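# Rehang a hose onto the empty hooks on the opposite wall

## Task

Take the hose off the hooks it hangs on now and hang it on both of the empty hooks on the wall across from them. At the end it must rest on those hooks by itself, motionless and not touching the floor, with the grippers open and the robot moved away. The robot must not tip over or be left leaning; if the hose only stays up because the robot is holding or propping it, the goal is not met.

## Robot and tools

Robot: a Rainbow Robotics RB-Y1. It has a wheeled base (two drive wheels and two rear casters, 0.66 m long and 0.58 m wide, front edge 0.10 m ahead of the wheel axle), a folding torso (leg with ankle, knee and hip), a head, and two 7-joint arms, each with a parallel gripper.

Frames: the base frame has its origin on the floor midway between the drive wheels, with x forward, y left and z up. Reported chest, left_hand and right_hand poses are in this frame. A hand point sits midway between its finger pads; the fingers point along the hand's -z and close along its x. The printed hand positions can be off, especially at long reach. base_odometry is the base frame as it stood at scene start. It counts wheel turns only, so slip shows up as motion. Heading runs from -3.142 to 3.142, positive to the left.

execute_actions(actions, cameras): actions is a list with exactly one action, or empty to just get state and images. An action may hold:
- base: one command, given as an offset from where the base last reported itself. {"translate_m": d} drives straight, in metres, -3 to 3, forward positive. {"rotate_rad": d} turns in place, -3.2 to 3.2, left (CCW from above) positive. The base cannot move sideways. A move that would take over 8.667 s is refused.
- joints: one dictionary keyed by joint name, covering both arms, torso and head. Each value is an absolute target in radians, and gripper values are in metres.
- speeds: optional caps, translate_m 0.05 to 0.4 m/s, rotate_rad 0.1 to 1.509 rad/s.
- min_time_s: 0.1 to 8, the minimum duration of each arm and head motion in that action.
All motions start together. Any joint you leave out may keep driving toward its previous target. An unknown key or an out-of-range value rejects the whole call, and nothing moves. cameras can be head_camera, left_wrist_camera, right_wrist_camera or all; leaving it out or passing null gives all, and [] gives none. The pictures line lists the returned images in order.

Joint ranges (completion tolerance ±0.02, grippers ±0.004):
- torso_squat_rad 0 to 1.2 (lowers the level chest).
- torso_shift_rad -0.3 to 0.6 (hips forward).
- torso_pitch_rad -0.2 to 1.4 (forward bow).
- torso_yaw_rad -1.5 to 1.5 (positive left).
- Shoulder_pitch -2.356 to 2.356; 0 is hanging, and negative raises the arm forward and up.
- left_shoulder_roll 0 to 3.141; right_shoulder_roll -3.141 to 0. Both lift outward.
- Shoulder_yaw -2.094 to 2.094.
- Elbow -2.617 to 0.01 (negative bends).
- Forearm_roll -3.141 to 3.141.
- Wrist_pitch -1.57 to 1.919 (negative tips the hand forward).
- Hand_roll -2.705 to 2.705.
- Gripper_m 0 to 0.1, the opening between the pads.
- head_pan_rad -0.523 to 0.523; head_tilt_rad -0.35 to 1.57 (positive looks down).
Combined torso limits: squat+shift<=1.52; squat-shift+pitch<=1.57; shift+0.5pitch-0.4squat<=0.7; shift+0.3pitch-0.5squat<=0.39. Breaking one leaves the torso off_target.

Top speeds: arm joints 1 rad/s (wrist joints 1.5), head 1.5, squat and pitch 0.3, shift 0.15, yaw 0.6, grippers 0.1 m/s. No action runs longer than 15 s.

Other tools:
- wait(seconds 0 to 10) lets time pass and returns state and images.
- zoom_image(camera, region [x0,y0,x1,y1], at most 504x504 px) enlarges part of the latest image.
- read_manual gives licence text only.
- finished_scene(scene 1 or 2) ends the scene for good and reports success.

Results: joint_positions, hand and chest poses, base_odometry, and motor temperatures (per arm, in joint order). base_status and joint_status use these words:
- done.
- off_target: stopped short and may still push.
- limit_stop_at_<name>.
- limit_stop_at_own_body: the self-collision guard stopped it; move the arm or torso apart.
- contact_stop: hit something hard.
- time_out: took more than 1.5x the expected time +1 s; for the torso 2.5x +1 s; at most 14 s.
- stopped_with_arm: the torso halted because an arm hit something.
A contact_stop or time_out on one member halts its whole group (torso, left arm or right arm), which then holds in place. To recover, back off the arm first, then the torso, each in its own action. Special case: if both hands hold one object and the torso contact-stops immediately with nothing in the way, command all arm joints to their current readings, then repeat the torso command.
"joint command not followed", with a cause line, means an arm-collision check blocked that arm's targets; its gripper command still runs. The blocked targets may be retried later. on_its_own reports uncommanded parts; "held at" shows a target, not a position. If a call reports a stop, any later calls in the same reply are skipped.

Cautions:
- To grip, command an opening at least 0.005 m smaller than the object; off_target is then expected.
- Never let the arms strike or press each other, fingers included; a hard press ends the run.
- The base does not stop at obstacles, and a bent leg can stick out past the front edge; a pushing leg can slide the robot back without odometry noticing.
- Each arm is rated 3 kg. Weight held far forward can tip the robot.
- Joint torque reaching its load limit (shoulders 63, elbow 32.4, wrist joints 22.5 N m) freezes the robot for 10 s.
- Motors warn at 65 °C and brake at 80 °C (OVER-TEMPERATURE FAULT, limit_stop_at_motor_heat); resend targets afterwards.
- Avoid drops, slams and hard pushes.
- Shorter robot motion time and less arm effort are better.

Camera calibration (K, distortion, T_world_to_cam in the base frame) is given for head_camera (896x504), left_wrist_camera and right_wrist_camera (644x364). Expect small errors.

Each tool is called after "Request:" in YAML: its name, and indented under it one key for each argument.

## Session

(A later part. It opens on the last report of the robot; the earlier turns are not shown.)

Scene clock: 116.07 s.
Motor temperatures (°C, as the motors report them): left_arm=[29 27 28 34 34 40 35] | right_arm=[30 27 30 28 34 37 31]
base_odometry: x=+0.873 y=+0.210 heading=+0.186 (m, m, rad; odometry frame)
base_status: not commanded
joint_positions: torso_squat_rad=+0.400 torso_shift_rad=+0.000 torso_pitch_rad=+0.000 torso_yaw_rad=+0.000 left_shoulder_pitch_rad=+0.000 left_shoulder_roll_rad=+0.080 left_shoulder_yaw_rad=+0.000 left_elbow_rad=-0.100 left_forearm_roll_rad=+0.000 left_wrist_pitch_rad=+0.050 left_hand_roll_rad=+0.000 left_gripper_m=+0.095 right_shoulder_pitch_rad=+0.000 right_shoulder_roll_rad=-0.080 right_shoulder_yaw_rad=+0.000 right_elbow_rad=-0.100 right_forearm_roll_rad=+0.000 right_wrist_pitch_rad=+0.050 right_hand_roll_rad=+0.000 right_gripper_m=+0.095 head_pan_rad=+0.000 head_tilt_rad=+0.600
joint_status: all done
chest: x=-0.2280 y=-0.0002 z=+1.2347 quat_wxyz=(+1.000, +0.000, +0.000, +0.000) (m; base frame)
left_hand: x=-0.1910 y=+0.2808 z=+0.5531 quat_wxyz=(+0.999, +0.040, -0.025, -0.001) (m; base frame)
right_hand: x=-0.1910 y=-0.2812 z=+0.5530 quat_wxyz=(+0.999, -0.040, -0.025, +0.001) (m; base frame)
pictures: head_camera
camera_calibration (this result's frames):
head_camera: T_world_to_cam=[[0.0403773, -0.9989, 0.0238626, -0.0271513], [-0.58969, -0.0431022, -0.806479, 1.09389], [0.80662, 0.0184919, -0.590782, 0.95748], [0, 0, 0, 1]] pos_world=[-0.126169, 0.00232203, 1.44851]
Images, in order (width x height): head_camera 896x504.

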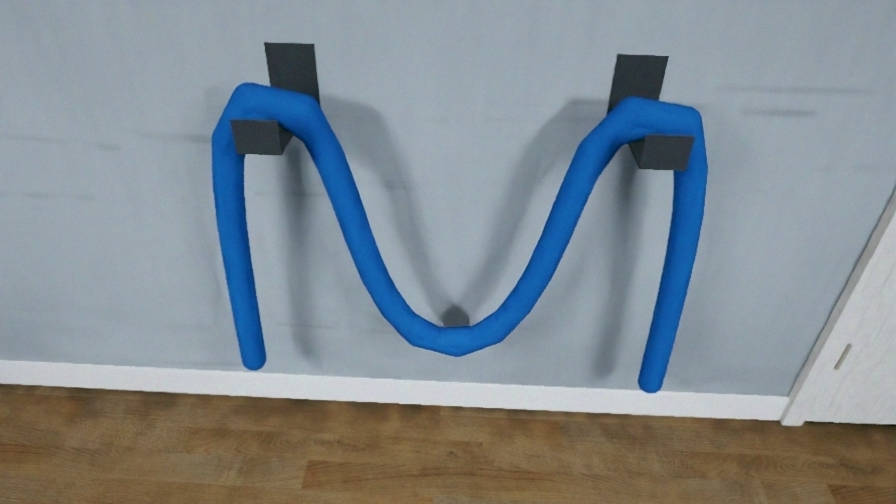

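Still a small swing (about 1 px). Waiting a bit more.

Request:
wait:
  seconds: 10

Scene clock: 126.37 s.
Motor temperatures (°C, as the motors report them): left_arm=[29 27 28 34 34 40 35] | right_arm=[30 27 30 28 34 37 31]
base_odometry: x=+0.873 y=+0.210 heading=+0.186 (m, m, rad; odometry frame)
base_status: not commanded
joint_positions: torso_squat_rad=+0.400 torso_shift_rad=+0.000 torso_pitch_rad=+0.000 torso_yaw_rad=+0.000 left_shoulder_pitch_rad=+0.000 left_shoulder_roll_rad=+0.080 left_shoulder_yaw_rad=+0.000 left_elbow_rad=-0.100 left_forearm_roll_rad=+0.000 left_wrist_pitch_rad=+0.050 left_hand_roll_rad=+0.000 left_gripper_m=+0.095 right_shoulder_pitch_rad=+0.000 right_shoulder_roll_rad=-0.080 right_shoulder_yaw_rad=+0.000 right_elbow_rad=-0.100 right_forearm_roll_rad=+0.000 right_wrist_pitch_rad=+0.050 right_hand_roll_rad=+0.000 right_gripper_m=+0.095 head_pan_rad=+0.000 head_tilt_rad=+0.600
joint_status: all done
chest: x=-0.2280 y=-0.0002 z=+1.2347 quat_wxyz=(+1.000, +0.000, +0.000, +0.000) (m; base frame)
left_hand: x=-0.1910 y=+0.2808 z=+0.5531 quat_wxyz=(+0.999, +0.040, -0.025, -0.001) (m; base frame)
right_hand: x=-0.1910 y=-0.2812 z=+0.5530 quat_wxyz=(+0.999, -0.040, -0.025, +0.001) (m; base frame)
wait: 10.00 s; at rest from the start
pictures: head_camera, left_wrist_camera, right_wrist_camera
camera_calibration (this result's frames):
head_camera: T_world_to_cam=[[0.0403772, -0.9989, 0.0238628, -0.0271515], [-0.58969, -0.0431023, -0.806479, 1.09389], [0.80662, 0.0184917, -0.590781, 0.95748], [0, 0, 0, 1]] pos_world=[-0.12617, 0.00232216, 1.44851]
left_wrist_camera: T_world_to_cam=[[0.999259, 0.0221165, 0.0315096, 0.170782], [0.000775133, -0.829894, 0.55792, -0.0396568], [0.0384889, -0.557482, -0.829296, 0.708087], [0, 0, 0, 1]] pos_world=[-0.197878, 0.358058, 0.603958]
right_wrist_camera: T_world_to_cam=[[-0.999734, -0.00060649, 0.0230379, -0.20725], [0.012097, 0.837054, 0.546987, -0.0247915], [-0.0196157, 0.54712, -0.836824, 0.691158], [0, 0, 0, 1]] pos_world=[-0.193338, -0.357521, 0.596713]
Images, in order (width x height): head_camera 896x504, left_wrist_camera 644x364, right_wrist_camera 644x364.

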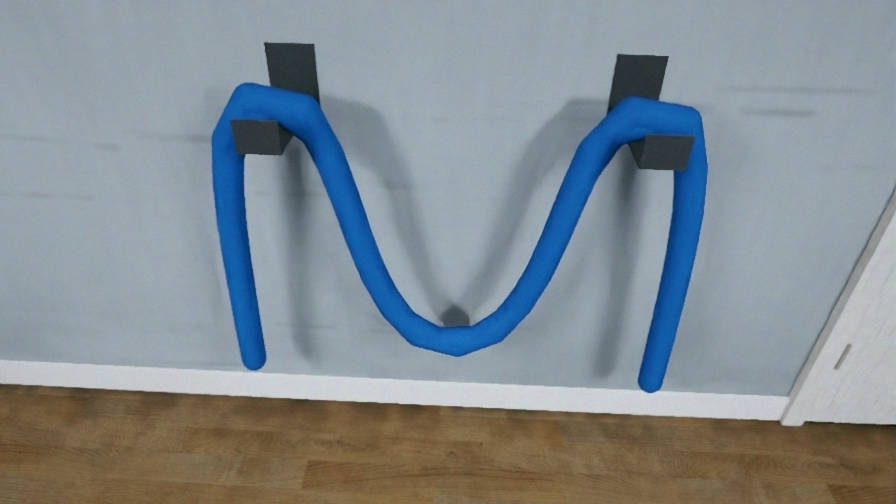

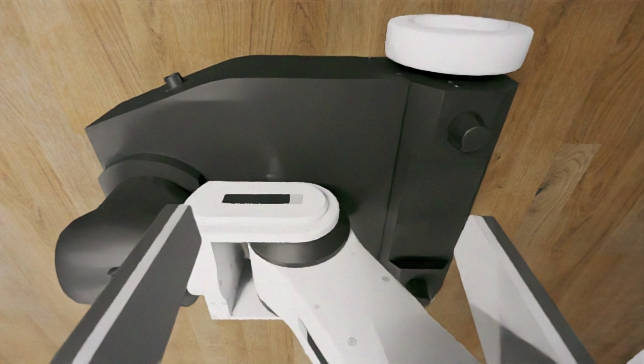

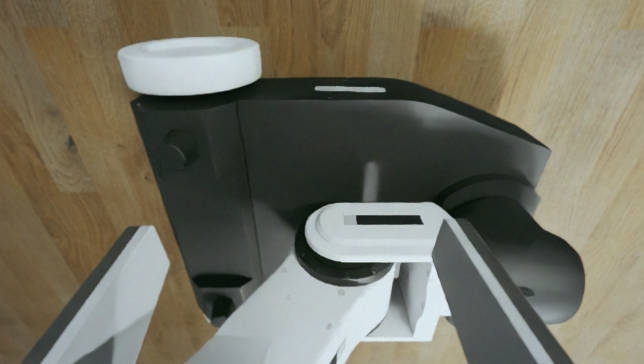

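Request:
wait:
  seconds: 8

Request:
zoom_image:
  camera: "head_camera"
  region: [610, 350, 690, 410]

Scene clock: 134.67 s.
Motor temperatures (°C, as the motors report them): left_arm=[29 27 28 34 34 40 35] | right_arm=[30 27 30 28 34 37 31]
base_odometry: x=+0.873 y=+0.210 heading=+0.186 (m, m, rad; odometry frame)
base_status: not commanded
joint_positions: torso_squat_rad=+0.400 torso_shift_rad=+0.000 torso_pitch_rad=+0.000 torso_yaw_rad=+0.000 left_shoulder_pitch_rad=+0.000 left_shoulder_roll_rad=+0.080 left_shoulder_yaw_rad=+0.000 left_elbow_rad=-0.100 left_forearm_roll_rad=+0.000 left_wrist_pitch_rad=+0.050 left_hand_roll_rad=+0.000 left_gripper_m=+0.095 right_shoulder_pitch_rad=+0.000 right_shoulder_roll_rad=-0.080 right_shoulder_yaw_rad=+0.000 right_elbow_rad=-0.100 right_forearm_roll_rad=+0.000 right_wrist_pitch_rad=+0.050 right_hand_roll_rad=+0.000 right_gripper_m=+0.095 head_pan_rad=+0.000 head_tilt_rad=+0.600
joint_status: all done
chest: x=-0.2280 y=-0.0002 z=+1.2347 quat_wxyz=(+1.000, +0.000, +0.000, +0.000) (m; base frame)
left_hand: x=-0.1910 y=+0.2808 z=+0.5531 quat_wxyz=(+0.999, +0.040, -0.025, -0.001) (m; base frame)
right_hand: x=-0.1910 y=-0.2812 z=+0.5530 quat_wxyz=(+0.999, -0.040, -0.025, +0.001) (m; base frame)
wait: 8.00 s; at rest from the start
pictures: head_camera, left_wrist_camera, right_wrist_camera
camera_calibration (this result's frames):
head_camera: T_world_to_cam=[[0.0403772, -0.9989, 0.0238627, -0.0271515], [-0.58969, -0.0431023, -0.806479, 1.09389], [0.80662, 0.0184917, -0.590781, 0.95748], [0, 0, 0, 1]] pos_world=[-0.12617, 0.00232209, 1.44851]
left_wrist_camera: T_world_to_cam=[[0.999259, 0.0221164, 0.0315095, 0.170782], [0.000775051, -0.829894, 0.55792, -0.0396568], [0.0384888, -0.557482, -0.829296, 0.708087], [0, 0, 0, 1]] pos_world=[-0.197878, 0.358058, 0.603958]
right_wrist_camera: T_world_to_cam=[[-0.999734, -0.000606553, 0.0230379, -0.20725], [0.0120969, 0.837054, 0.546987, -0.0247914], [-0.0196157, 0.54712, -0.836824, 0.691158], [0, 0, 0, 1]] pos_world=[-0.193338, -0.357521, 0.596713]
Images, in order (width x height): head_camera 896x504, left_wrist_camera 644x364, right_wrist_camera 644x364.

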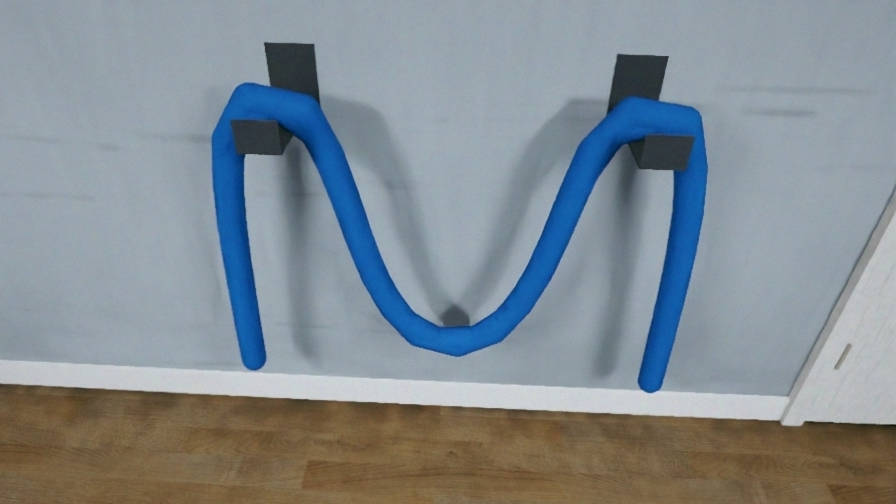

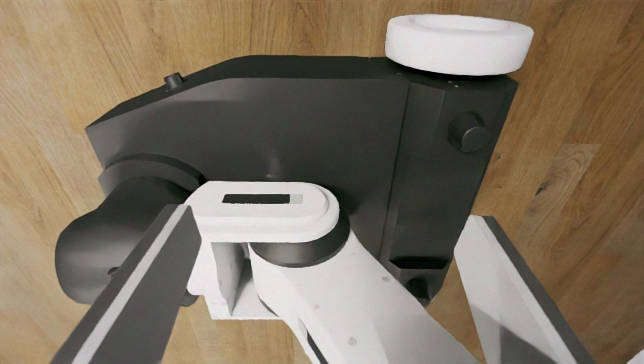

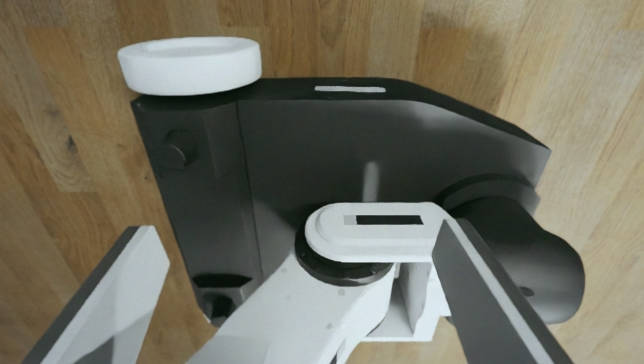

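Region (610, 350, 690, 410) of head_camera's 896x504 image, scaled by 6.300, with more detail than that image has; it fills the top 378 rows of this view, and the rest is white.

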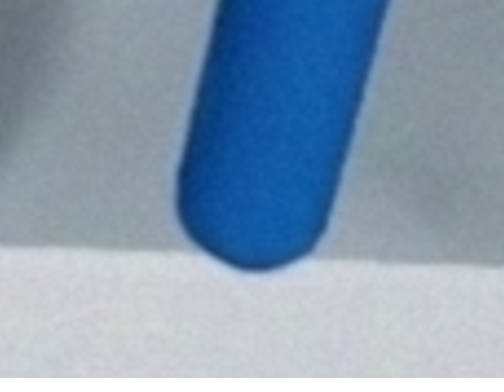

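Request:
finished_scene:
  scene: 2

The scene is finished: the task was done.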